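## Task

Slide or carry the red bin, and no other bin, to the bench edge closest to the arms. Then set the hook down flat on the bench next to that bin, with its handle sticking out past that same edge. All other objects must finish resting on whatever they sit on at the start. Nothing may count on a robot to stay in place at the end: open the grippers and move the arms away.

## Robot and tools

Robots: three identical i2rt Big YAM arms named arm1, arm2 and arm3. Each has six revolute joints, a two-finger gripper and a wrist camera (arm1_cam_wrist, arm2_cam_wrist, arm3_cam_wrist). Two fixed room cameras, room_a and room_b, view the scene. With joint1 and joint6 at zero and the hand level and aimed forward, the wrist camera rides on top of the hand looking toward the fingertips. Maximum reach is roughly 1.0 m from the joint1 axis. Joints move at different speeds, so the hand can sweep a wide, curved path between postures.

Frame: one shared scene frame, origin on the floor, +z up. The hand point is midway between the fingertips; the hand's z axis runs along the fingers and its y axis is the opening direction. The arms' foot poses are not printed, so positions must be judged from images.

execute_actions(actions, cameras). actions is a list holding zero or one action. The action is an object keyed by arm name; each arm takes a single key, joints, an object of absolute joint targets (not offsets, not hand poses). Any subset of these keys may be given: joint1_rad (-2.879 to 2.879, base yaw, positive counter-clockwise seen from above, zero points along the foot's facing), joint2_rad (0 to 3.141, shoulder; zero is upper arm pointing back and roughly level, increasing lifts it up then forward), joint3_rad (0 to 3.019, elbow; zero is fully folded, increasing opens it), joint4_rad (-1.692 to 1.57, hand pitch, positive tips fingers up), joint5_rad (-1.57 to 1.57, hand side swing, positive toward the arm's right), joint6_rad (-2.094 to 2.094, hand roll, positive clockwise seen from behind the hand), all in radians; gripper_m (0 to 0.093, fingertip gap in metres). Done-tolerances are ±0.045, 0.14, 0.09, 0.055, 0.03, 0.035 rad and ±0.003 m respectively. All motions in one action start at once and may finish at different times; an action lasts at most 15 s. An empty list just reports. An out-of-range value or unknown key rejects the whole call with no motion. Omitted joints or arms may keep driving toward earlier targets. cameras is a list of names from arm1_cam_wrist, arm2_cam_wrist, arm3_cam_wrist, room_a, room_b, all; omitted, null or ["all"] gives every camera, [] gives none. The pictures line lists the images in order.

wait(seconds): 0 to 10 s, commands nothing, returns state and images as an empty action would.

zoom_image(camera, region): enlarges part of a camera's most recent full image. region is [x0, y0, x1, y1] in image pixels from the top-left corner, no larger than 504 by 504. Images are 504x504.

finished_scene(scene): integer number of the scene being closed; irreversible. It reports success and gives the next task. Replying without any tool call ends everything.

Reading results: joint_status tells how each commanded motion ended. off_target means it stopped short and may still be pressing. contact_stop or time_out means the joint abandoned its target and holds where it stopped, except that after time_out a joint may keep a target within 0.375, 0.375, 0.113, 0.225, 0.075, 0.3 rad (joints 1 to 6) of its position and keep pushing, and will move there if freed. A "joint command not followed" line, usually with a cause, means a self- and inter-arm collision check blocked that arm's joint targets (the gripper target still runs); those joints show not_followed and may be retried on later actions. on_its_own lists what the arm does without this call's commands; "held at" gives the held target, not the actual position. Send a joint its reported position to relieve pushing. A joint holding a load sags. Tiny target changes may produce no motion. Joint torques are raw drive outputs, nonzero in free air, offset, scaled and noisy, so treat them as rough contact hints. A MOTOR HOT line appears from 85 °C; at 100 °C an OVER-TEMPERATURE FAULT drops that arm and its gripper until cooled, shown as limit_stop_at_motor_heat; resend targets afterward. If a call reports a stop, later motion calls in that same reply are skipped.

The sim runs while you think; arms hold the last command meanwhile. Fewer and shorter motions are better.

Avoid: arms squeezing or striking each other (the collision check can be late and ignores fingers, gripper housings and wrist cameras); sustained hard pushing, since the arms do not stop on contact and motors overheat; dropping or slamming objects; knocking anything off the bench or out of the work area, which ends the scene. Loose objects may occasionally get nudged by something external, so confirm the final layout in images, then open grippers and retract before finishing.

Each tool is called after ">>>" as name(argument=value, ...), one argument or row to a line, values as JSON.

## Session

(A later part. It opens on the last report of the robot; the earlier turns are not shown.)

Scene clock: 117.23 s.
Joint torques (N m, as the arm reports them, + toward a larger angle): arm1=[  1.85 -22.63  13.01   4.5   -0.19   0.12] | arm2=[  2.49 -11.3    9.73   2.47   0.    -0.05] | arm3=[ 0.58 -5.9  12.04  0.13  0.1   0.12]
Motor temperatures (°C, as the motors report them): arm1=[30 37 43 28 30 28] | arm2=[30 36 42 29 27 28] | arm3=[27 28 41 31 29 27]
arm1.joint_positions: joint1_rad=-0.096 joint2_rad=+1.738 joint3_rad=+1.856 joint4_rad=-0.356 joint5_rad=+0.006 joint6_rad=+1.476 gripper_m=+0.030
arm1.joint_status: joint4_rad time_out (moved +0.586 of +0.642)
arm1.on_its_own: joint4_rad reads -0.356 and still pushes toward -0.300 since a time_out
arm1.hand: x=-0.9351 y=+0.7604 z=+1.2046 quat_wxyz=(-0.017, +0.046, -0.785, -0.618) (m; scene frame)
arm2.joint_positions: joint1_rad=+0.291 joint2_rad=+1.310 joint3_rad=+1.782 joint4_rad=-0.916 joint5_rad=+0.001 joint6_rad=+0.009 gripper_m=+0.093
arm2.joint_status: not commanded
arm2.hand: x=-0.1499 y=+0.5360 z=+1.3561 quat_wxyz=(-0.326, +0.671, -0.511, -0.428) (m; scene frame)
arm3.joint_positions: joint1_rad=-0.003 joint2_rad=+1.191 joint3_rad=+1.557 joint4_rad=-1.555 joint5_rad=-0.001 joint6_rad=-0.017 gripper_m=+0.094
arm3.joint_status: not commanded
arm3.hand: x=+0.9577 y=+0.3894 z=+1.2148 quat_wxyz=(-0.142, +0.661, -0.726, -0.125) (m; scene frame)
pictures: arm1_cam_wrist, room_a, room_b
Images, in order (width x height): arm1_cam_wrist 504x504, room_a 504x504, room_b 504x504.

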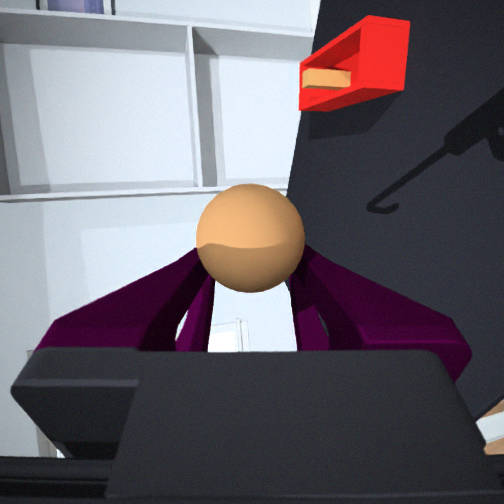

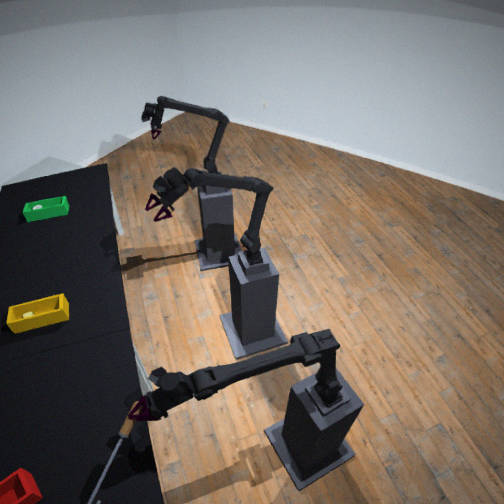

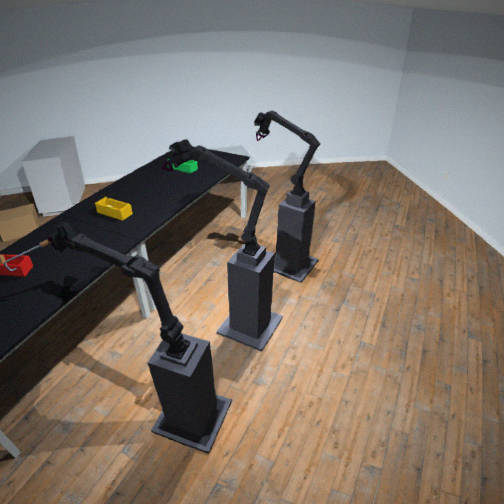

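>>> execute_actions(
  actions=[
    {"arm1":{"joints":{"joint1_rad":-0.3,"joint6_rad":0,"joint4_rad":-0.3}}},
  ],
  cameras=["arm1_cam_wrist","room_a","room_b"],
)

Scene clock: 121.40 s.
Joint torques (N m, as the arm reports them, + toward a larger angle): arm1=[  2.2  -23.07  13.05   4.47  -0.01  -0.19] | arm2=[  2.43 -10.81   9.68   2.55   0.01  -0.06] | arm3=[ 0.47 -6.02 11.94  0.28  0.1   0.08]
Motor temperatures (°C, as the motors report them): arm1=[30 37 43 29 30 27] | arm2=[30 35 42 29 27 28] | arm3=[27 28 41 31 29 27]
arm1.joint_positions: joint1_rad=-0.302 joint2_rad=+1.738 joint3_rad=+1.856 joint4_rad=-0.355 joint5_rad=+0.001 joint6_rad=+0.012 gripper_m=+0.030
arm1.joint_status: joint4_rad time_out (moved +0.001 of +0.056); the others done
arm1.on_its_own: joint4_rad reads -0.355 and still pushes toward -0.300 since a time_out
arm1.hand: x=-0.7784 y=+0.7496 z=+1.2034 quat_wxyz=(-0.468, +0.501, -0.606, -0.403) (m; scene frame)
arm2.joint_positions: joint1_rad=+0.291 joint2_rad=+1.310 joint3_rad=+1.782 joint4_rad=-0.916 joint5_rad=+0.001 joint6_rad=+0.009 gripper_m=+0.093
arm2.joint_status: not commanded
arm2.hand: x=-0.1499 y=+0.5360 z=+1.3561 quat_wxyz=(-0.326, +0.671, -0.511, -0.428) (m; scene frame)
arm3.joint_positions: joint1_rad=-0.003 joint2_rad=+1.191 joint3_rad=+1.557 joint4_rad=-1.555 joint5_rad=-0.001 joint6_rad=-0.017 gripper_m=+0.094
arm3.joint_status: not commanded
arm3.hand: x=+0.9577 y=+0.3894 z=+1.2148 quat_wxyz=(-0.142, +0.661, -0.726, -0.125) (m; scene frame)
pictures: arm1_cam_wrist, room_a, room_b
Images, in order (width x height): arm1_cam_wrist 504x504, room_a 504x504, room_b 504x504.

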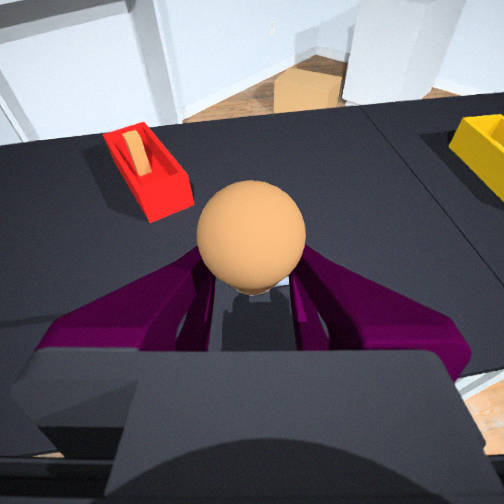

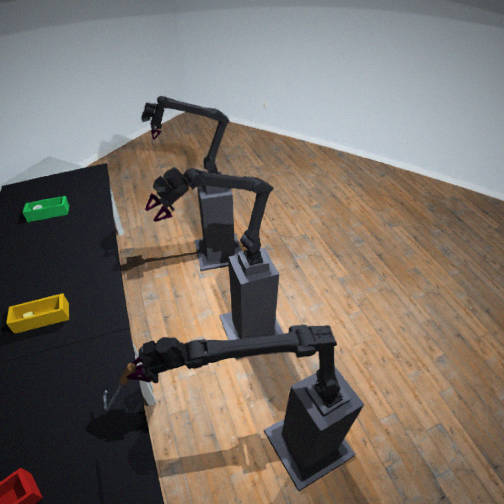

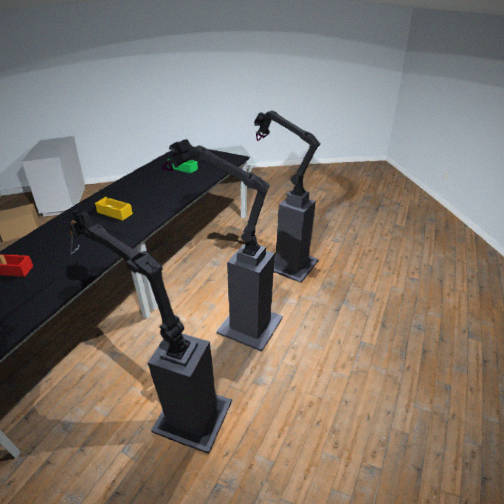

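>>> execute_actions(
  actions=[
    {"arm1":{"joints":{"joint2_rad":2.2,"joint3_rad":2.5,"joint4_rad":-0.53}}},
  ],
  cameras=["room_a"],
)

>>> execute_actions(
  actions=[
    {"arm1":{"joints":{"joint2_rad":1.95,"joint3_rad":1.75,"joint4_rad":-0.1}}},
  ],
  cameras=["room_a"],
)

>>> execute_actions(
  actions=[
    {"arm1":{"joints":{"joint2_rad":1.9,"joint3_rad":1.3,"joint4_rad":0.3}}},
  ],
  cameras=["room_a","room_b"],
)

Scene clock: 123.63 s.
Joint torques (N m, as the arm reports them, + toward a larger angle): arm1=[  1.95 -31.24  15.91   2.5   -0.03  -0.17] | arm2=[  2.69 -11.02   9.65   2.48   0.02  -0.05] | arm3=[ 0.04 -5.44 11.98  0.22  0.15  0.11]
Motor temperatures (°C, as the motors report them): arm1=[30 37 44 29 30 27] | arm2=[30 35 42 29 27 28] | arm3=[27 28 41 31 29 27]
arm1.joint_positions: joint1_rad=-0.302 joint2_rad=+2.243 joint3_rad=+2.417 joint4_rad=-0.541 joint5_rad=+0.001 joint6_rad=+0.009 gripper_m=+0.030
arm1.joint_status: all done
arm1.hand: x=-0.7547 y=+0.8938 z=+1.0851 quat_wxyz=(-0.428, +0.527, -0.635, -0.369) (m; scene frame)
arm2.joint_positions: joint1_rad=+0.291 joint2_rad=+1.310 joint3_rad=+1.782 joint4_rad=-0.916 joint5_rad=+0.001 joint6_rad=+0.009 gripper_m=+0.093
arm2.joint_status: not commanded
arm2.hand: x=-0.1499 y=+0.5360 z=+1.3561 quat_wxyz=(-0.326, +0.671, -0.511, -0.428) (m; scene frame)
arm3.joint_positions: joint1_rad=-0.003 joint2_rad=+1.191 joint3_rad=+1.557 joint4_rad=-1.555 joint5_rad=-0.001 joint6_rad=-0.017 gripper_m=+0.094
arm3.joint_status: not commanded
arm3.hand: x=+0.9577 y=+0.3894 z=+1.2148 quat_wxyz=(-0.142, +0.661, -0.726, -0.125) (m; scene frame)
pictures: room_a
Images, in order (width x height): room_a 504x504.

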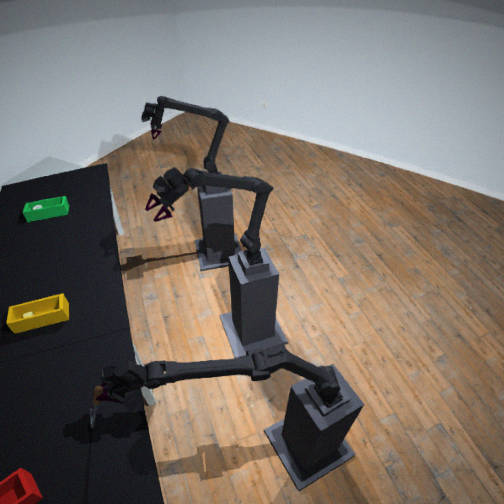

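Scene clock: 125.03 s.
Joint torques (N m, as the arm reports them, + toward a larger angle): arm1=[  2.11 -22.7   10.43   2.74   0.01  -0.14] | arm2=[  2.56 -10.88   9.61   2.5    0.02  -0.03] | arm3=[ 0.35 -5.6  11.91  0.29  0.13  0.09]
Motor temperatures (°C, as the motors report them): arm1=[30 37 44 29 30 27] | arm2=[30 35 42 29 27 28] | arm3=[27 28 41 31 29 27]
arm1.joint_positions: joint1_rad=-0.302 joint2_rad=+1.949 joint3_rad=+1.740 joint4_rad=-0.116 joint5_rad=+0.001 joint6_rad=+0.007 gripper_m=+0.030
arm1.joint_status: all done
arm1.hand: x=-0.7697 y=+0.8098 z=+1.0233 quat_wxyz=(-0.442, +0.520, -0.625, -0.379) (m; scene frame)
arm2.joint_positions: joint1_rad=+0.291 joint2_rad=+1.310 joint3_rad=+1.782 joint4_rad=-0.916 joint5_rad=+0.001 joint6_rad=+0.009 gripper_m=+0.093
arm2.joint_status: not commanded
arm2.hand: x=-0.1499 y=+0.5360 z=+1.3561 quat_wxyz=(-0.326, +0.671, -0.511, -0.428) (m; scene frame)
arm3.joint_positions: joint1_rad=-0.003 joint2_rad=+1.191 joint3_rad=+1.557 joint4_rad=-1.555 joint5_rad=-0.001 joint6_rad=-0.017 gripper_m=+0.094
arm3.joint_status: not commanded
arm3.hand: x=+0.9577 y=+0.3894 z=+1.2148 quat_wxyz=(-0.142, +0.661, -0.726, -0.125) (m; scene frame)
pictures: room_a
Images, in order (width x height): room_a 504x504.

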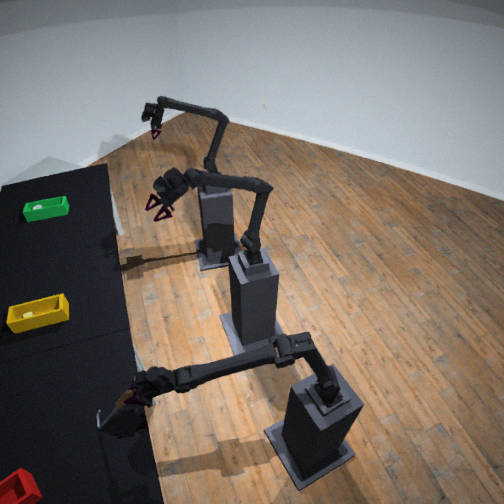

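Scene clock: 126.30 s.
Joint torques (N m, as the arm reports them, + toward a larger angle): arm1=[  2.14 -18.59   9.22   2.91   0.01  -0.14] | arm2=[  2.9  -10.97   9.65   2.5    0.03  -0.05] | arm3=[ 0.69 -5.97 12.12  0.26  0.12  0.14]
Motor temperatures (°C, as the motors report them): arm1=[30 37 43 29 30 27] | arm2=[30 35 42 29 27 28] | arm3=[27 28 42 31 29 27]
arm1.joint_positions: joint1_rad=-0.302 joint2_rad=+1.884 joint3_rad=+1.290 joint4_rad=+0.282 joint5_rad=+0.001 joint6_rad=+0.007 gripper_m=+0.030
arm1.joint_status: all done
arm1.hand: x=-0.7840 y=+0.7329 z=+0.9034 quat_wxyz=(-0.446, +0.517, -0.623, -0.382) (m; scene frame)
arm2.joint_positions: joint1_rad=+0.291 joint2_rad=+1.310 joint3_rad=+1.782 joint4_rad=-0.916 joint5_rad=+0.001 joint6_rad=+0.009 gripper_m=+0.093
arm2.joint_status: not commanded
arm2.hand: x=-0.1499 y=+0.5360 z=+1.3561 quat_wxyz=(-0.326, +0.671, -0.511, -0.428) (m; scene frame)
arm3.joint_positions: joint1_rad=-0.003 joint2_rad=+1.191 joint3_rad=+1.557 joint4_rad=-1.555 joint5_rad=-0.001 joint6_rad=-0.017 gripper_m=+0.094
arm3.joint_status: not commanded
arm3.hand: x=+0.9577 y=+0.3894 z=+1.2148 quat_wxyz=(-0.142, +0.661, -0.726, -0.125) (m; scene frame)
pictures: room_a, room_b
Images, in order (width x height): room_a 504x504, room_b 504x504.

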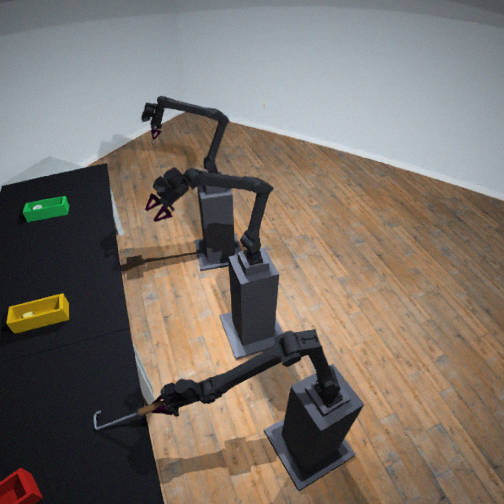

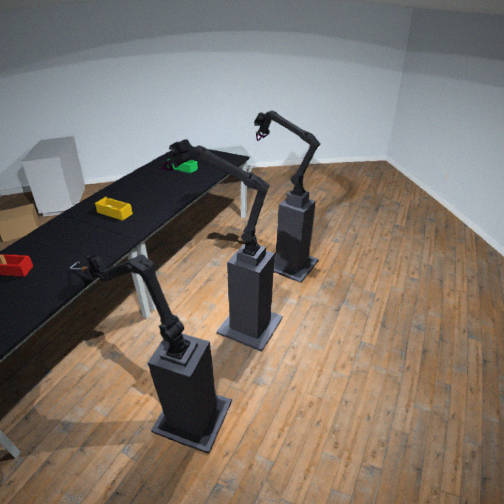

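>>> execute_actions(
  actions=[
    {"arm1":{"joints":{"joint6_rad":1.5,"joint4_rad":0.6}}},
  ],
  cameras=["arm1_cam_wrist","room_a","room_b"],
)

Scene clock: 129.90 s.
Joint torques (N m, as the arm reports them, + toward a larger angle): arm1=[  2.13 -21.65  10.24   4.73   0.02   0.12] | arm2=[  2.48 -10.89   9.65   2.48   0.01  -0.05] | arm3=[ 0.67 -5.8  11.96  0.34  0.13  0.13]
Motor temperatures (°C, as the motors report them): arm1=[30 37 43 29 30 27] | arm2=[30 35 42 29 27 28] | arm3=[27 28 42 31 29 27]
arm1.joint_positions: joint1_rad=-0.302 joint2_rad=+1.918 joint3_rad=+1.271 joint4_rad=+0.538 joint5_rad=+0.001 joint6_rad=+1.476 gripper_m=+0.030
arm1.joint_status: joint4_rad time_out (moved +0.257 of +0.318); the others done
arm1.on_its_own: joint4_rad reads +0.538 and still pushes toward +0.600 since a time_out
arm1.hand: x=-0.7820 y=+0.7430 z=+0.9298 quat_wxyz=(-0.085, -0.031, -0.745, -0.661) (m; scene frame)
arm2.joint_positions: joint1_rad=+0.291 joint2_rad=+1.310 joint3_rad=+1.782 joint4_rad=-0.916 joint5_rad=+0.001 joint6_rad=+0.009 gripper_m=+0.093
arm2.joint_status: not commanded
arm2.hand: x=-0.1499 y=+0.5360 z=+1.3561 quat_wxyz=(-0.326, +0.671, -0.511, -0.428) (m; scene frame)
arm3.joint_positions: joint1_rad=-0.003 joint2_rad=+1.191 joint3_rad=+1.557 joint4_rad=-1.555 joint5_rad=-0.001 joint6_rad=-0.017 gripper_m=+0.094
arm3.joint_status: not commanded
arm3.hand: x=+0.9577 y=+0.3894 z=+1.2148 quat_wxyz=(-0.142, +0.661, -0.726, -0.125) (m; scene frame)
pictures: arm1_cam_wrist, room_a, room_b
Images, in order (width x height): arm1_cam_wrist 504x504, room_a 504x504, room_b 504x504.

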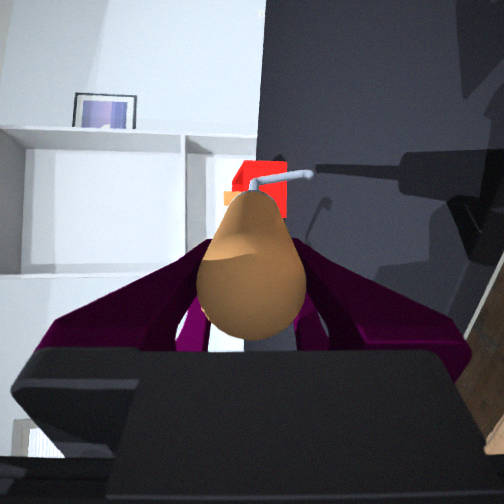

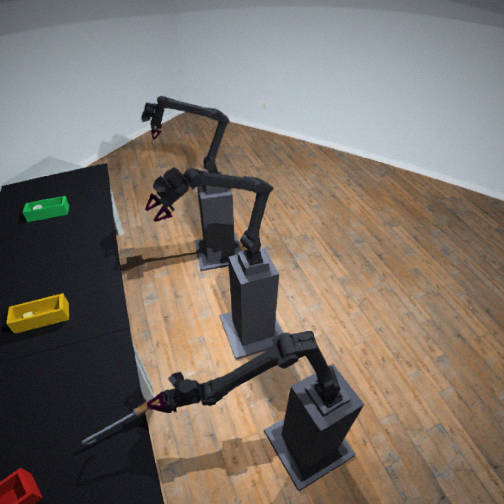

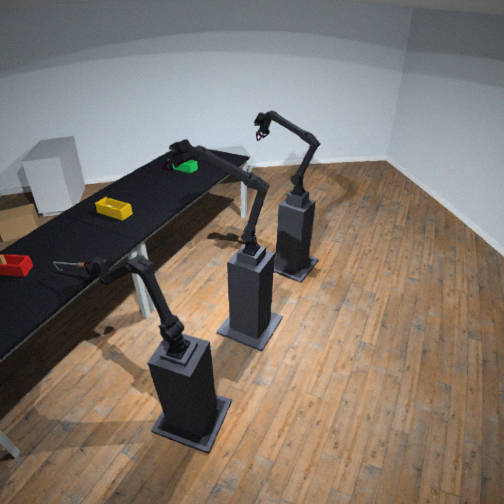

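>>> execute_actions(
  actions=[
    {"arm1":{"joints":{"joint2_rad":1.9,"joint3_rad":1.9,"joint4_rad":-0.05}}},
  ],
  cameras=[],
)

>>> execute_actions(
  actions=[
    {"arm1":{"joints":{"joint2_rad":2.55,"joint3_rad":2.93,"joint4_rad":-0.45}},"arm2":{"joints":{"joint1_rad":0.75,"joint2_rad":2.0,"joint3_rad":2.7,"joint4_rad":-0.95}}},
  ],
  cameras=["arm1_cam_wrist","arm2_cam_wrist","room_b"],
)

Scene clock: 131.70 s.
Joint torques (N m, as the arm reports them, + toward a larger angle): arm1=[  2.11 -24.97  14.99   2.86   0.02   0.09] | arm2=[  2.62 -10.98   9.64   2.6    0.01  -0.02] | arm3=[ 0.35 -5.6  11.97  0.38  0.12  0.11]
Motor temperatures (°C, as the motors report them): arm1=[30 37 43 29 30 27] | arm2=[30 35 43 29 27 28] | arm3=[27 28 42 31 29 27]
arm1.joint_positions: joint1_rad=-0.302 joint2_rad=+1.924 joint3_rad=+1.831 joint4_rad=-0.067 joint5_rad=+0.001 joint6_rad=+1.478 gripper_m=+0.030
arm1.joint_status: all done
arm1.hand: x=-0.7675 y=+0.8181 z=+1.1105 quat_wxyz=(-0.082, -0.033, -0.762, -0.642) (m; scene frame)
arm2.joint_positions: joint1_rad=+0.291 joint2_rad=+1.310 joint3_rad=+1.782 joint4_rad=-0.916 joint5_rad=+0.001 joint6_rad=+0.009 gripper_m=+0.093
arm2.joint_status: not commanded
arm2.hand: x=-0.1499 y=+0.5360 z=+1.3561 quat_wxyz=(-0.326, +0.671, -0.511, -0.428) (m; scene frame)
arm3.joint_positions: joint1_rad=-0.003 joint2_rad=+1.191 joint3_rad=+1.557 joint4_rad=-1.555 joint5_rad=-0.001 joint6_rad=-0.017 gripper_m=+0.094
arm3.joint_status: not commanded
arm3.hand: x=+0.9577 y=+0.3894 z=+1.2148 quat_wxyz=(-0.142, +0.661, -0.726, -0.125) (m; scene frame)
pictures: none
No camera images: the call's "cameras" was empty. Leave "cameras" out to get every camera's image.

Scene clock: 133.83 s.
Joint torques (N m, as the arm reports them, + toward a larger angle): arm1=[  2.29 -34.04  15.07   3.01   0.03  -0.11] | arm2=[  0.47 -18.42   9.85   1.76   0.11  -0.04] | arm3=[ 0.16 -5.59 12.04  0.24  0.12  0.1 ]
Motor temperatures (°C, as the motors report them): arm1=[30 37 44 29 30 27] | arm2=[30 35 43 29 27 28] | arm3=[27 28 42 31 29 27]
arm1.joint_positions: joint1_rad=-0.301 joint2_rad=+2.588 joint3_rad=+2.856 joint4_rad=-0.470 joint5_rad=+0.001 joint6_rad=+1.495 gripper_m=+0.030
arm1.joint_status: all done
arm1.hand: x=-0.7432 y=+0.9651 z=+1.0457 quat_wxyz=(-0.074, -0.039, -0.775, -0.626) (m; scene frame)
arm2.joint_positions: joint1_rad=+0.763 joint2_rad=+1.993 joint3_rad=+2.670 joint4_rad=-0.942 joint5_rad=-0.001 joint6_rad=+0.009 gripper_m=+0.093
arm2.joint_status: all done
arm2.hand: x=-0.5265 y=+0.5724 z=+1.3963 quat_wxyz=(-0.245, +0.726, -0.318, -0.558) (m; scene frame)
arm3.joint_positions: joint1_rad=-0.003 joint2_rad=+1.191 joint3_rad=+1.557 joint4_rad=-1.555 joint5_rad=-0.001 joint6_rad=-0.017 gripper_m=+0.094
arm3.joint_status: not commanded
arm3.hand: x=+0.9577 y=+0.3894 z=+1.2148 quat_wxyz=(-0.142, +0.661, -0.726, -0.125) (m; scene frame)
pictures: arm1_cam_wrist, arm2_cam_wrist, room_b
Images, in order (width x height): arm1_cam_wrist 504x504, arm2_cam_wrist 504x504, room_b 504x504.

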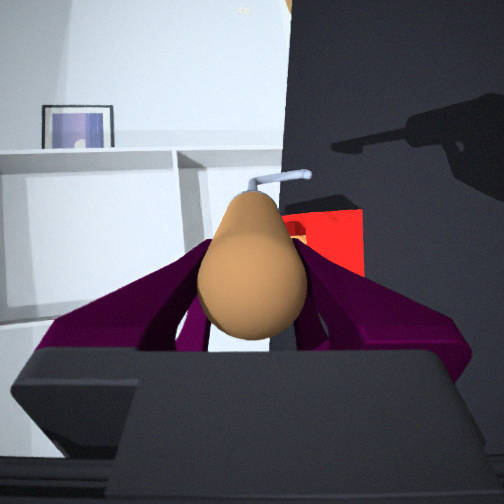

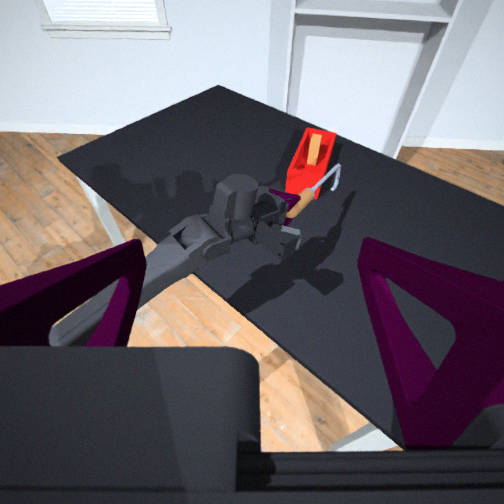

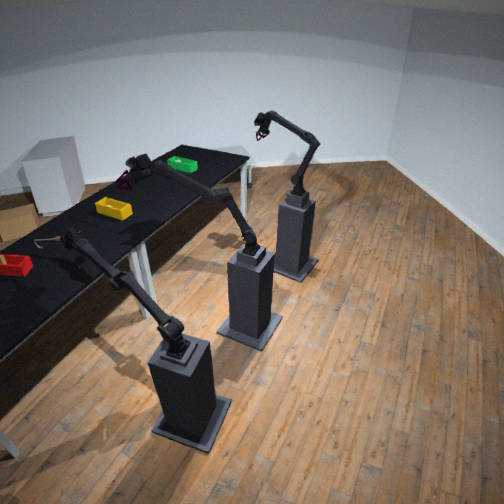

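>>> execute_actions(
  actions=[
    {"arm1":{"joints":{"joint4_rad":-0.25}}},
  ],
  cameras=[],
)

>>> execute_actions(
  actions=[
    {"arm1":{"joints":{"joint1_rad":-0.19}}},
  ],
  cameras=["arm1_cam_wrist","arm2_cam_wrist","room_b"],
)

>>> zoom_image(
  camera="arm2_cam_wrist",
  region=[200,90,400,240],
)

Scene clock: 136.30 s.
Joint torques (N m, as the arm reports them, + toward a larger angle): arm1=[  2.36 -33.88  15.15   4.59   0.02  -0.09] | arm2=[  0.81 -18.6    9.8    1.83   0.11  -0.04] | arm3=[ 0.41 -5.98 12.12  0.43  0.14  0.12]
Motor temperatures (°C, as the motors report them): arm1=[30 38 45 29 30 27] | arm2=[30 35 43 29 27 28] | arm3=[27 28 42 31 29 27]
arm1.joint_positions: joint1_rad=-0.301 joint2_rad=+2.589 joint3_rad=+2.856 joint4_rad=-0.309 joint5_rad=+0.001 joint6_rad=+1.493 gripper_m=+0.030
arm1.joint_status: joint4_rad time_out (moved +0.162 of +0.220)
arm1.on_its_own: joint4_rad reads -0.309 and still pushes toward -0.250 since a time_out
arm1.hand: x=-0.7420 y=+0.9701 z=+1.0843 quat_wxyz=(-0.082, -0.037, -0.722, -0.686) (m; scene frame)
arm2.joint_positions: joint1_rad=+0.763 joint2_rad=+1.993 joint3_rad=+2.670 joint4_rad=-0.942 joint5_rad=-0.001 joint6_rad=+0.009 gripper_m=+0.093
arm2.joint_status: not commanded
arm2.hand: x=-0.5265 y=+0.5724 z=+1.3963 quat_wxyz=(-0.245, +0.726, -0.318, -0.558) (m; scene frame)
arm3.joint_positions: joint1_rad=-0.003 joint2_rad=+1.191 joint3_rad=+1.557 joint4_rad=-1.555 joint5_rad=-0.001 joint6_rad=-0.017 gripper_m=+0.094
arm3.joint_status: not commanded
arm3.hand: x=+0.9577 y=+0.3894 z=+1.2148 quat_wxyz=(-0.142, +0.661, -0.726, -0.125) (m; scene frame)
pictures: none
No camera images: the call's "cameras" was empty. Leave "cameras" out to get every camera's image.

not run: a stop came earlier in this reply.

Region (200, 90, 400, 240) of arm2_cam_wrist's 504x504 image, scaled by 2.520, with more detail than that image has; it fills the top 378 rows of this view, and the rest is white.

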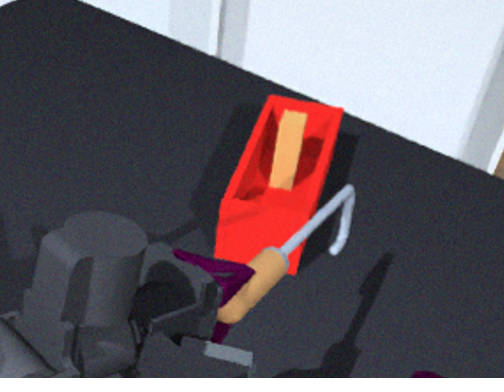

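>>> execute_actions(
  actions=[
    {"arm1":{"joints":{"joint1_rad":-0.19,"joint4_rad":-0.31}}},
  ],
  cameras=["arm1_cam_wrist","arm2_cam_wrist","room_b"],
)

>>> zoom_image(
  camera="arm2_cam_wrist",
  region=[200,90,400,240],
)

>>> zoom_image(
  camera="room_b",
  region=[0,200,160,330],
)

Scene clock: 137.97 s.
Joint torques (N m, as the arm reports them, + toward a larger angle): arm1=[  1.51 -35.    15.25   2.8    0.09  -0.08] | arm2=[  0.69 -18.55   9.8    1.66   0.09  -0.03] | arm3=[ 0.2  -5.9  12.11  0.44  0.15  0.06]
Motor temperatures (°C, as the motors report them): arm1=[30 38 45 29 30 27] | arm2=[30 36 43 29 27 28] | arm3=[27 28 42 31 29 27]
arm1.joint_positions: joint1_rad=-0.185 joint2_rad=+2.589 joint3_rad=+2.856 joint4_rad=-0.327 joint5_rad=-0.001 joint6_rad=+1.493 gripper_m=+0.030
arm1.joint_status: all done
arm1.hand: x=-0.8571 y=+0.9829 z=+1.0810 quat_wxyz=(-0.041, +0.006, -0.729, -0.684) (m; scene frame)
arm2.joint_positions: joint1_rad=+0.763 joint2_rad=+1.993 joint3_rad=+2.670 joint4_rad=-0.942 joint5_rad=-0.001 joint6_rad=+0.009 gripper_m=+0.093
arm2.joint_status: not commanded
arm2.hand: x=-0.5265 y=+0.5724 z=+1.3963 quat_wxyz=(-0.245, +0.726, -0.318, -0.558) (m; scene frame)
arm3.joint_positions: joint1_rad=-0.003 joint2_rad=+1.191 joint3_rad=+1.557 joint4_rad=-1.555 joint5_rad=-0.001 joint6_rad=-0.017 gripper_m=+0.094
arm3.joint_status: not commanded
arm3.hand: x=+0.9577 y=+0.3894 z=+1.2148 quat_wxyz=(-0.142, +0.661, -0.726, -0.125) (m; scene frame)
pictures: arm1_cam_wrist, arm2_cam_wrist, room_b
Images, in order (width x height): arm1_cam_wrist 504x504, arm2_cam_wrist 504x504, room_b 504x504.

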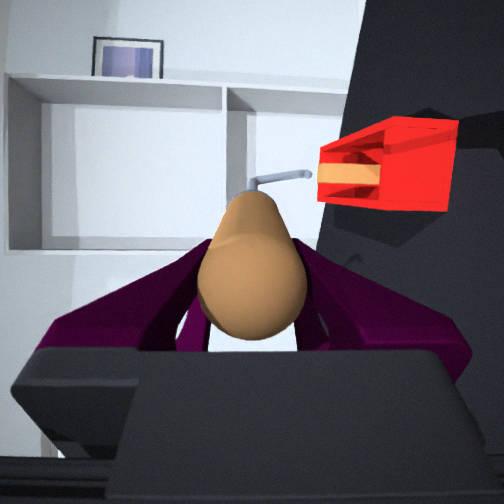

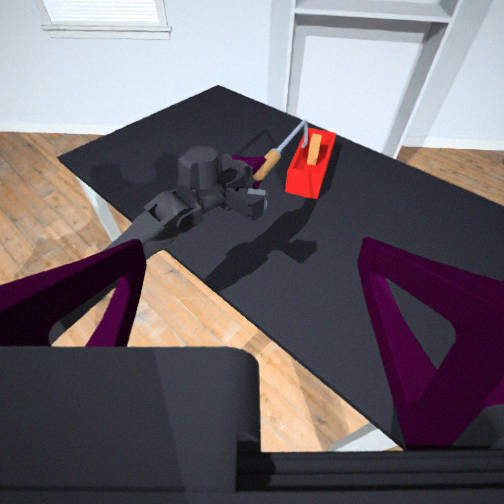

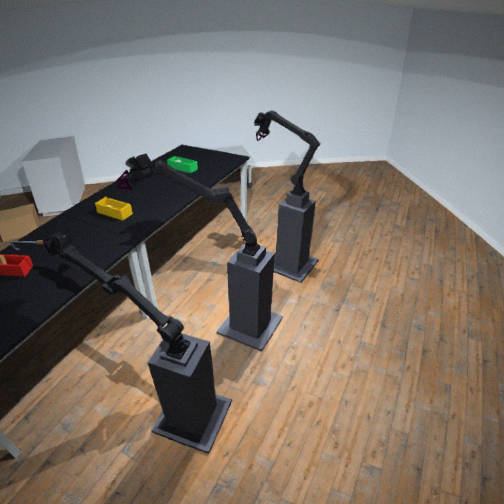

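Region (200, 90, 400, 240) of arm2_cam_wrist's 504x504 image, scaled by 2.520, with more detail than that image has; it fills the top 378 rows of this view, and the rest is white.

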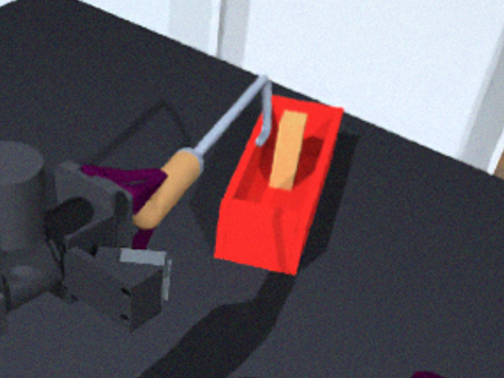

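Region (0, 200, 160, 330) of room_b's 504x504 image, scaled by 3.150, with more detail than that image has; it fills the top 410 rows of this view, and the rest is white.

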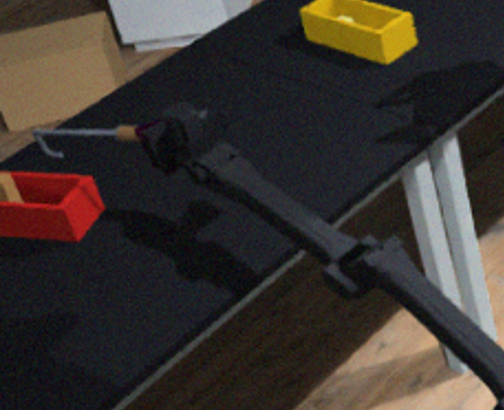

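>>> execute_actions(
  actions=[
    {"arm1":{"joints":{"joint2_rad":2.66}}},
  ],
  cameras=["arm1_cam_wrist","arm2_cam_wrist"],
)

>>> zoom_image(
  camera="arm2_cam_wrist",
  region=[200,90,400,240],
)

Scene clock: 139.17 s.
Joint torques (N m, as the arm reports them, + toward a larger angle): arm1=[  0.72 -33.39  14.64   2.44   0.11  -0.18] | arm2=[  0.84 -18.75   9.67   1.81   0.09  -0.05] | arm3=[-0.11 -5.75 11.96  0.27  0.11  0.07]
Motor temperatures (°C, as the motors report them): arm1=[30 38 45 29 30 27] | arm2=[30 36 43 29 27 28] | arm3=[27 28 42 31 29 27]
arm1.joint_positions: joint1_rad=-0.185 joint2_rad=+2.686 joint3_rad=+2.864 joint4_rad=-0.315 joint5_rad=-0.001 joint6_rad=+1.503 gripper_m=+0.030
arm1.joint_status: all done
arm1.hand: x=-0.8570 y=+1.0002 z=+0.9943 quat_wxyz=(-0.036, +0.003, -0.754, -0.656) (m; scene frame)
arm2.joint_positions: joint1_rad=+0.763 joint2_rad=+1.993 joint3_rad=+2.670 joint4_rad=-0.942 joint5_rad=-0.001 joint6_rad=+0.009 gripper_m=+0.093
arm2.joint_status: not commanded
arm2.hand: x=-0.5265 y=+0.5724 z=+1.3963 quat_wxyz=(-0.245, +0.726, -0.318, -0.558) (m; scene frame)
arm3.joint_positions: joint1_rad=-0.003 joint2_rad=+1.191 joint3_rad=+1.557 joint4_rad=-1.555 joint5_rad=-0.001 joint6_rad=-0.017 gripper_m=+0.094
arm3.joint_status: not commanded
arm3.hand: x=+0.9577 y=+0.3894 z=+1.2148 quat_wxyz=(-0.142, +0.661, -0.726, -0.125) (m; scene frame)
pictures: arm1_cam_wrist, arm2_cam_wrist
Images, in order (width x height): arm1_cam_wrist 504x504, arm2_cam_wrist 504x504.

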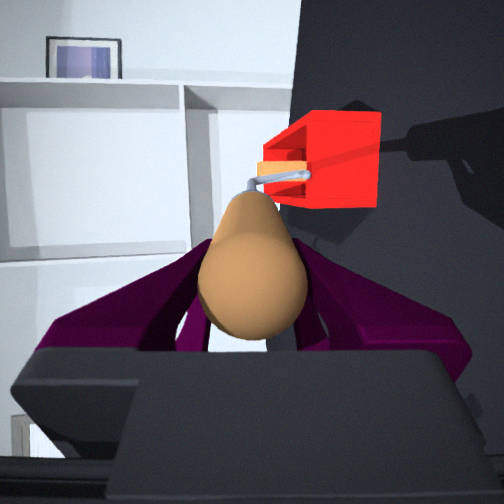

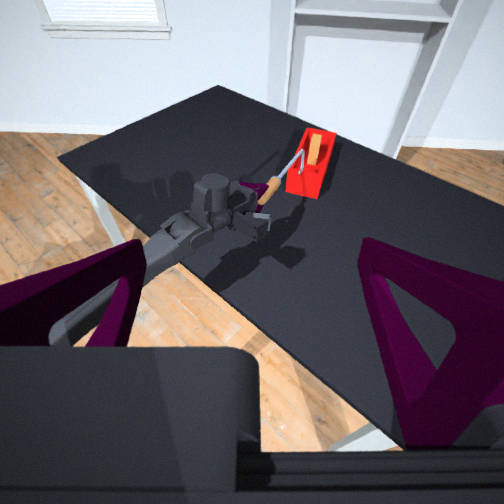

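Region (200, 90, 400, 240) of arm2_cam_wrist's 504x504 image, scaled by 2.520, with more detail than that image has; it fills the top 378 rows of this view, and the rest is white.

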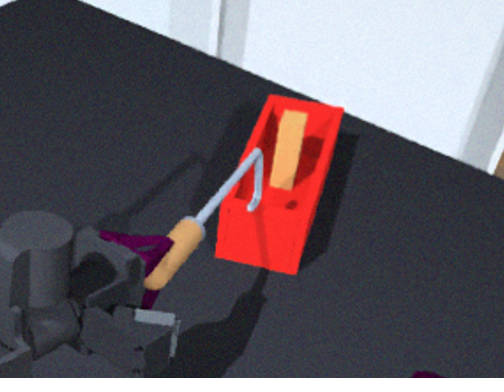

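>>> execute_actions(
  actions=[
    {"arm1":{"joints":{"joint2_rad":2.7,"joint4_rad":-0.5}}},
  ],
  cameras=["arm1_cam_wrist","arm2_cam_wrist"],
)

>>> zoom_image(
  camera="arm2_cam_wrist",
  region=[200,90,400,240],
)

Scene clock: 140.27 s.
Joint torques (N m, as the arm reports them, + toward a larger angle): arm1=[  1.53 -28.78  11.02  -0.13   0.09  -0.36] | arm2=[  0.76 -18.61   9.7    1.8    0.07  -0.05] | arm3=[ 0.24 -5.58 12.04  0.25  0.1   0.1 ]
Motor temperatures (°C, as the motors report them): arm1=[30 39 45 29 30 27] | arm2=[30 36 43 29 27 28] | arm3=[27 28 42 31 29 27]
arm1.joint_positions: joint1_rad=-0.185 joint2_rad=+2.676 joint3_rad=+2.913 joint4_rad=-0.449 joint5_rad=-0.001 joint6_rad=+1.517 gripper_m=+0.030
arm1.joint_status: all done
arm1.hand: x=-0.8573 y=+0.9913 z=+1.0017 quat_wxyz=(-0.030, -0.002, -0.778, -0.627) (m; scene frame)
arm2.joint_positions: joint1_rad=+0.763 joint2_rad=+1.993 joint3_rad=+2.670 joint4_rad=-0.942 joint5_rad=-0.001 joint6_rad=+0.009 gripper_m=+0.093
arm2.joint_status: not commanded
arm2.hand: x=-0.5265 y=+0.5724 z=+1.3963 quat_wxyz=(-0.245, +0.726, -0.318, -0.558) (m; scene frame)
arm3.joint_positions: joint1_rad=-0.003 joint2_rad=+1.191 joint3_rad=+1.557 joint4_rad=-1.555 joint5_rad=-0.001 joint6_rad=-0.017 gripper_m=+0.094
arm3.joint_status: not commanded
arm3.hand: x=+0.9577 y=+0.3894 z=+1.2148 quat_wxyz=(-0.142, +0.661, -0.726, -0.125) (m; scene frame)
pictures: arm1_cam_wrist, arm2_cam_wrist
Images, in order (width x height): arm1_cam_wrist 504x504, arm2_cam_wrist 504x504.

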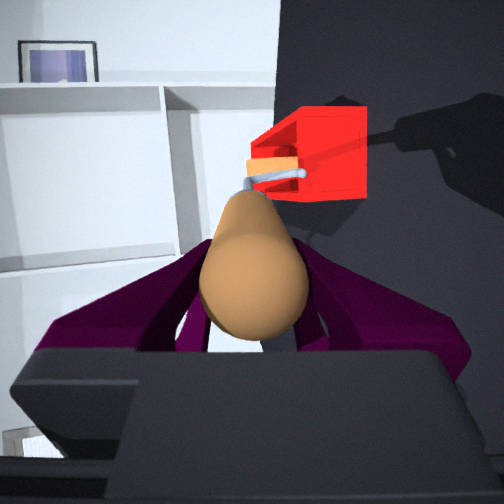

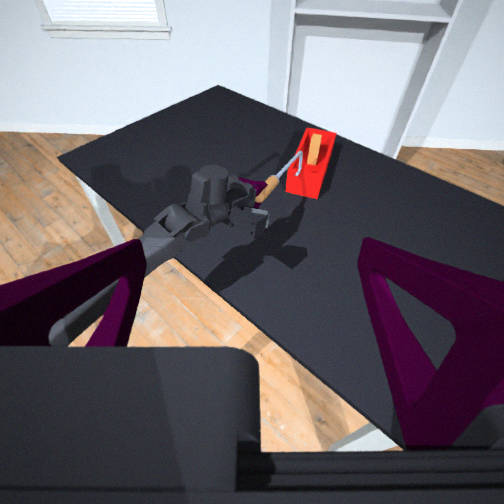

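Region (200, 90, 400, 240) of arm2_cam_wrist's 504x504 image, scaled by 2.520, with more detail than that image has; it fills the top 378 rows of this view, and the rest is white.

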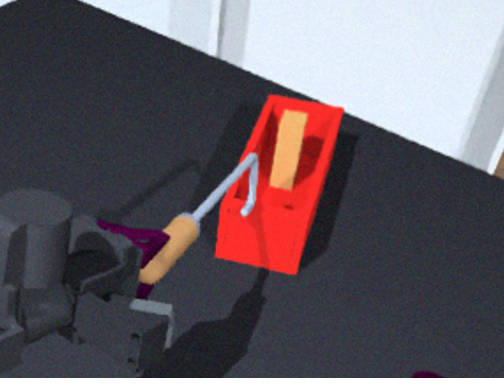

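>>> execute_actions(
  actions=[
    {"arm1":{"joints":{"joint2_rad":2.676,"joint3_rad":2.96,"joint4_rad":-0.02}}},
  ],
  cameras=[],
)

>>> execute_actions(
  actions=[
    {"arm1":{"joints":{"joint2_rad":2.79,"joint4_rad":-0.06}}},
  ],
  cameras=["arm1_cam_wrist","arm2_cam_wrist"],
)

>>> zoom_image(
  camera="arm2_cam_wrist",
  region=[200,90,400,240],
)

Scene clock: 143.03 s.
Joint torques (N m, as the arm reports them, + toward a larger angle): arm1=[  1.77 -33.28  12.89   4.49   0.03  -0.11] | arm2=[  0.72 -18.66   9.69   1.81   0.08  -0.04] | arm3=[-0.1  -5.59 11.86  0.3   0.11  0.14]
Motor temperatures (°C, as the motors report them): arm1=[30 39 45 29 30 27] | arm2=[30 36 44 29 27 28] | arm3=[27 28 42 31 29 27]
arm1.joint_positions: joint1_rad=-0.185 joint2_rad=+2.705 joint3_rad=+2.918 joint4_rad=-0.078 joint5_rad=+0.000 joint6_rad=+1.495 gripper_m=+0.030
arm1.joint_status: joint4_rad time_out (moved +0.371 of +0.429); the others done
arm1.on_its_own: joint4_rad reads -0.078 and still pushes toward -0.020 since a time_out
arm1.hand: x=-0.8562 y=+0.9999 z=+1.0660 quat_wxyz=(-0.046, +0.004, -0.659, -0.751) (m; scene frame)
arm2.joint_positions: joint1_rad=+0.763 joint2_rad=+1.993 joint3_rad=+2.670 joint4_rad=-0.942 joint5_rad=-0.001 joint6_rad=+0.009 gripper_m=+0.093
arm2.joint_status: not commanded
arm2.hand: x=-0.5265 y=+0.5724 z=+1.3963 quat_wxyz=(-0.245, +0.726, -0.318, -0.558) (m; scene frame)
arm3.joint_positions: joint1_rad=-0.003 joint2_rad=+1.191 joint3_rad=+1.557 joint4_rad=-1.555 joint5_rad=-0.001 joint6_rad=-0.017 gripper_m=+0.094
arm3.joint_status: not commanded
arm3.hand: x=+0.9577 y=+0.3894 z=+1.2148 quat_wxyz=(-0.142, +0.661, -0.726, -0.125) (m; scene frame)
pictures: none
No camera images: the call's "cameras" was empty. Leave "cameras" out to get every camera's image.

not run: a stop came earlier in this reply.

Region (200, 90, 400, 240) of arm2_cam_wrist's 504x504 image, scaled by 2.520, with more detail than that image has; it fills the top 378 rows of this view, and the rest is white.

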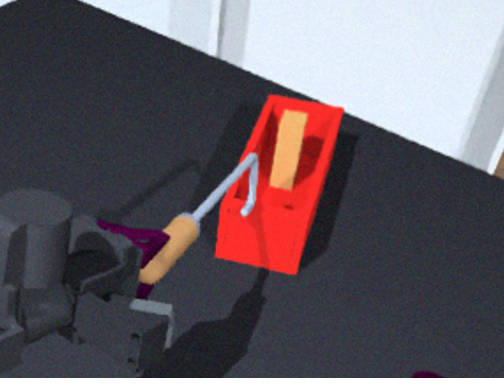

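>>> execute_actions(
  actions=[
    {"arm1":{"joints":{"joint2_rad":2.8,"joint4_rad":-0.08}}},
  ],
  cameras=["arm1_cam_wrist","arm2_cam_wrist"],
)

>>> zoom_image(
  camera="arm2_cam_wrist",
  region=[200,90,400,240],
)

Scene clock: 144.27 s.
Joint torques (N m, as the arm reports them, + toward a larger angle): arm1=[  1.57 -34.55  13.03   2.94   0.12  -0.13] | arm2=[  0.59 -18.57   9.79   1.64   0.08  -0.05] | arm3=[ 0.22 -6.28 12.04  0.35  0.13  0.07]
Motor temperatures (°C, as the motors report them): arm1=[30 39 45 29 30 27] | arm2=[30 37 44 29 27 28] | arm3=[27 28 42 31 29 27]
arm1.joint_positions: joint1_rad=-0.184 joint2_rad=+2.831 joint3_rad=+2.917 joint4_rad=-0.098 joint5_rad=-0.003 joint6_rad=+1.496 gripper_m=+0.030
arm1.joint_status: all done
arm1.hand: x=-0.8572 y=+1.0185 z=+0.9350 quat_wxyz=(-0.041, +0.005, -0.712, -0.701) (m; scene frame)
arm2.joint_positions: joint1_rad=+0.763 joint2_rad=+1.993 joint3_rad=+2.670 joint4_rad=-0.942 joint5_rad=-0.001 joint6_rad=+0.009 gripper_m=+0.093
arm2.joint_status: not commanded
arm2.hand: x=-0.5265 y=+0.5724 z=+1.3963 quat_wxyz=(-0.245, +0.726, -0.318, -0.558) (m; scene frame)
arm3.joint_positions: joint1_rad=-0.003 joint2_rad=+1.191 joint3_rad=+1.557 joint4_rad=-1.555 joint5_rad=-0.001 joint6_rad=-0.017 gripper_m=+0.094
arm3.joint_status: not commanded
arm3.hand: x=+0.9577 y=+0.3894 z=+1.2148 quat_wxyz=(-0.142, +0.661, -0.726, -0.125) (m; scene frame)
pictures: arm1_cam_wrist, arm2_cam_wrist
Images, in order (width x height): arm1_cam_wrist 504x504, arm2_cam_wrist 504x504.

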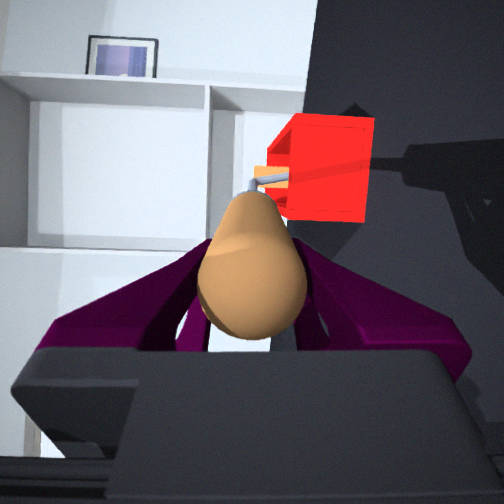

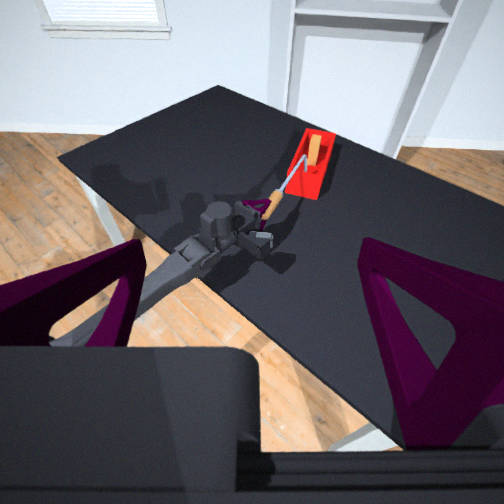

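Region (200, 90, 400, 240) of arm2_cam_wrist's 504x504 image, scaled by 2.520, with more detail than that image has; it fills the top 378 rows of this view, and the rest is white.

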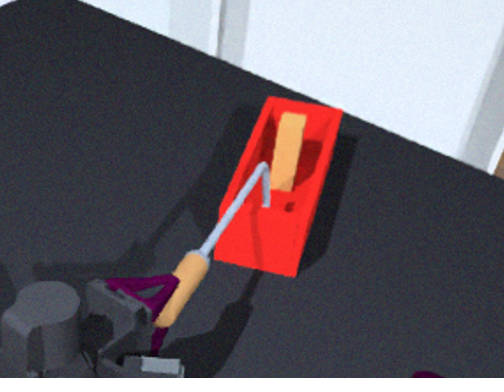

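>>> execute_actions(
  actions=[
    {"arm1":{"joints":{"joint4_rad":-0.22}}},
  ],
  cameras=[],
)

>>> execute_actions(
  actions=[
    {"arm1":{"joints":{"joint2_rad":2.72,"joint3_rad":2.7,"joint4_rad":-0.14}}},
  ],
  cameras=[],
)

>>> execute_actions(
  actions=[
    {"arm1":{"joints":{"joint2_rad":2.62,"joint3_rad":2.52,"joint4_rad":-0.06}}},
  ],
  cameras=[],
)

>>> execute_actions(
  actions=[
    {"arm1":{"joints":{"joint2_rad":2.49,"joint3_rad":2.27,"joint4_rad":0.06}}},
  ],
  cameras=["arm2_cam_wrist","arm1_cam_wrist"],
)

Scene clock: 145.60 s.
Joint torques (N m, as the arm reports them, + toward a larger angle): arm1=[  1.63 -33.84  13.06   1.53   0.16  -0.16] | arm2=[  0.98 -18.37   9.79   1.79   0.09  -0.04] | arm3=[ 0.3  -6.06 12.07  0.37  0.13  0.12]
Motor temperatures (°C, as the motors report them): arm1=[30 39 45 29 30 27] | arm2=[30 37 44 29 27 28] | arm3=[27 28 42 31 29 27]
arm1.joint_positions: joint1_rad=-0.184 joint2_rad=+2.825 joint3_rad=+2.917 joint4_rad=-0.206 joint5_rad=-0.002 joint6_rad=+1.501 gripper_m=+0.030
arm1.joint_status: all done
arm1.hand: x=-0.8574 y=+1.0164 z=+0.9149 quat_wxyz=(-0.037, +0.004, -0.747, -0.664) (m; scene frame)
arm2.joint_positions: joint1_rad=+0.763 joint2_rad=+1.993 joint3_rad=+2.670 joint4_rad=-0.942 joint5_rad=-0.001 joint6_rad=+0.009 gripper_m=+0.093
arm2.joint_status: not commanded
arm2.hand: x=-0.5265 y=+0.5724 z=+1.3963 quat_wxyz=(-0.245, +0.726, -0.318, -0.558) (m; scene frame)
arm3.joint_positions: joint1_rad=-0.003 joint2_rad=+1.191 joint3_rad=+1.557 joint4_rad=-1.555 joint5_rad=-0.001 joint6_rad=-0.017 gripper_m=+0.094
arm3.joint_status: not commanded
arm3.hand: x=+0.9577 y=+0.3894 z=+1.2148 quat_wxyz=(-0.142, +0.661, -0.726, -0.125) (m; scene frame)
pictures: none
No camera images: the call's "cameras" was empty. Leave "cameras" out to get every camera's image.

Scene clock: 146.57 s.
Joint torques (N m, as the arm reports them, + toward a larger angle): arm1=[  1.63 -31.07   8.83   1.93   0.15  -0.34] | arm2=[  1.09 -18.25   9.76   1.68   0.08  -0.02] | arm3=[-0.09 -6.13 11.93  0.27  0.13  0.07]
Motor temperatures (°C, as the motors report them): arm1=[30 39 45 29 30 27] | arm2=[30 37 44 29 27 28] | arm3=[27 28 42 31 29 27]
arm1.joint_positions: joint1_rad=-0.184 joint2_rad=+2.716 joint3_rad=+2.715 joint4_rad=-0.136 joint5_rad=-0.002 joint6_rad=+1.511 gripper_m=+0.030
arm1.joint_status: all done
arm1.hand: x=-0.8578 y=+1.0092 z=+0.9150 quat_wxyz=(-0.033, +0.000, -0.754, -0.656) (m; scene frame)
arm2.joint_positions: joint1_rad=+0.763 joint2_rad=+1.993 joint3_rad=+2.670 joint4_rad=-0.942 joint5_rad=-0.001 joint6_rad=+0.009 gripper_m=+0.093
arm2.joint_status: not commanded
arm2.hand: x=-0.5265 y=+0.5724 z=+1.3963 quat_wxyz=(-0.245, +0.726, -0.318, -0.558) (m; scene frame)
arm3.joint_positions: joint1_rad=-0.003 joint2_rad=+1.191 joint3_rad=+1.557 joint4_rad=-1.555 joint5_rad=-0.001 joint6_rad=-0.017 gripper_m=+0.094
arm3.joint_status: not commanded
arm3.hand: x=+0.9577 y=+0.3894 z=+1.2148 quat_wxyz=(-0.142, +0.661, -0.726, -0.125) (m; scene frame)
pictures: none
No camera images: the call's "cameras" was empty. Leave "cameras" out to get every camera's image.

Scene clock: 147.47 s.
Joint torques (N m, as the arm reports them, + toward a larger angle): arm1=[  1.58 -30.61   8.94   2.06   0.16  -0.3 ] | arm2=[  0.83 -18.3    9.78   1.77   0.11  -0.03] | arm3=[ 0.38 -6.2  12.22  0.31  0.11  0.1 ]
Motor temperatures (°C, as the motors report them): arm1=[30 39 45 29 30 27] | arm2=[30 37 44 29 27 28] | arm3=[27 28 42 31 29 27]
arm1.joint_positions: joint1_rad=-0.184 joint2_rad=+2.618 joint3_rad=+2.533 joint4_rad=-0.060 joint5_rad=-0.002 joint6_rad=+1.511 gripper_m=+0.030
arm1.joint_status: all done
arm1.hand: x=-0.8584 y=+0.9966 z=+0.9172 quat_wxyz=(-0.033, +0.000, -0.757, -0.653) (m; scene frame)
arm2.joint_positions: joint1_rad=+0.763 joint2_rad=+1.993 joint3_rad=+2.670 joint4_rad=-0.942 joint5_rad=-0.001 joint6_rad=+0.009 gripper_m=+0.093
arm2.joint_status: not commanded
arm2.hand: x=-0.5265 y=+0.5724 z=+1.3963 quat_wxyz=(-0.245, +0.726, -0.318, -0.558) (m; scene frame)
arm3.joint_positions: joint1_rad=-0.003 joint2_rad=+1.191 joint3_rad=+1.557 joint4_rad=-1.555 joint5_rad=-0.001 joint6_rad=-0.017 gripper_m=+0.094
arm3.joint_status: not commanded
arm3.hand: x=+0.9577 y=+0.3894 z=+1.2148 quat_wxyz=(-0.142, +0.661, -0.726, -0.125) (m; scene frame)
pictures: none
No camera images: the call's "cameras" was empty. Leave "cameras" out to get every camera's image.

Scene clock: 148.47 s.
Joint torques (N m, as the arm reports them, + toward a larger angle): arm1=[  1.6  -29.57   8.74   2.06   0.16  -0.3 ] | arm2=[  0.52 -18.69   9.69   1.74   0.09  -0.03] | arm3=[ 0.19 -6.05 12.15  0.29  0.14  0.13]
Motor temperatures (°C, as the motors report them): arm1=[30 40 44 29 30 27] | arm2=[30 37 44 29 27 28] | arm3=[27 28 42 31 29 27]
arm1.joint_positions: joint1_rad=-0.184 joint2_rad=+2.489 joint3_rad=+2.283 joint4_rad=+0.060 joint5_rad=-0.002 joint6_rad=+1.511 gripper_m=+0.030
arm1.joint_status: all done
arm1.hand: x=-0.8599 y=+0.9701 z=+0.9160 quat_wxyz=(-0.033, +0.000, -0.757, -0.652) (m; scene frame)
arm2.joint_positions: joint1_rad=+0.763 joint2_rad=+1.993 joint3_rad=+2.670 joint4_rad=-0.942 joint5_rad=-0.001 joint6_rad=+0.009 gripper_m=+0.093
arm2.joint_status: not commanded
arm2.hand: x=-0.5265 y=+0.5724 z=+1.3963 quat_wxyz=(-0.245, +0.726, -0.318, -0.558) (m; scene frame)
arm3.joint_positions: joint1_rad=-0.003 joint2_rad=+1.191 joint3_rad=+1.557 joint4_rad=-1.555 joint5_rad=-0.001 joint6_rad=-0.017 gripper_m=+0.094
arm3.joint_status: not commanded
arm3.hand: x=+0.9577 y=+0.3894 z=+1.2148 quat_wxyz=(-0.142, +0.661, -0.726, -0.125) (m; scene frame)
pictures: arm1_cam_wrist, arm2_cam_wrist
Images, in order (width x height): arm1_cam_wrist 504x504, arm2_cam_wrist 504x504.

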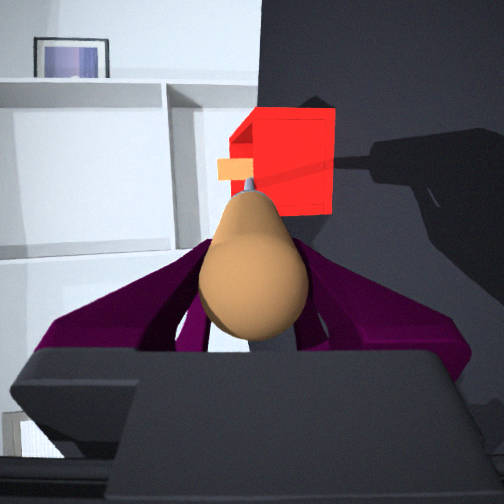

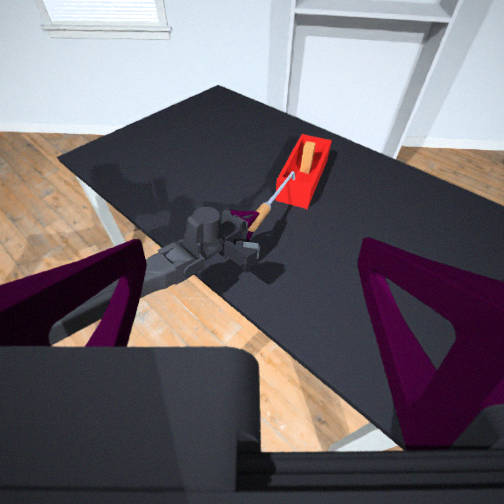

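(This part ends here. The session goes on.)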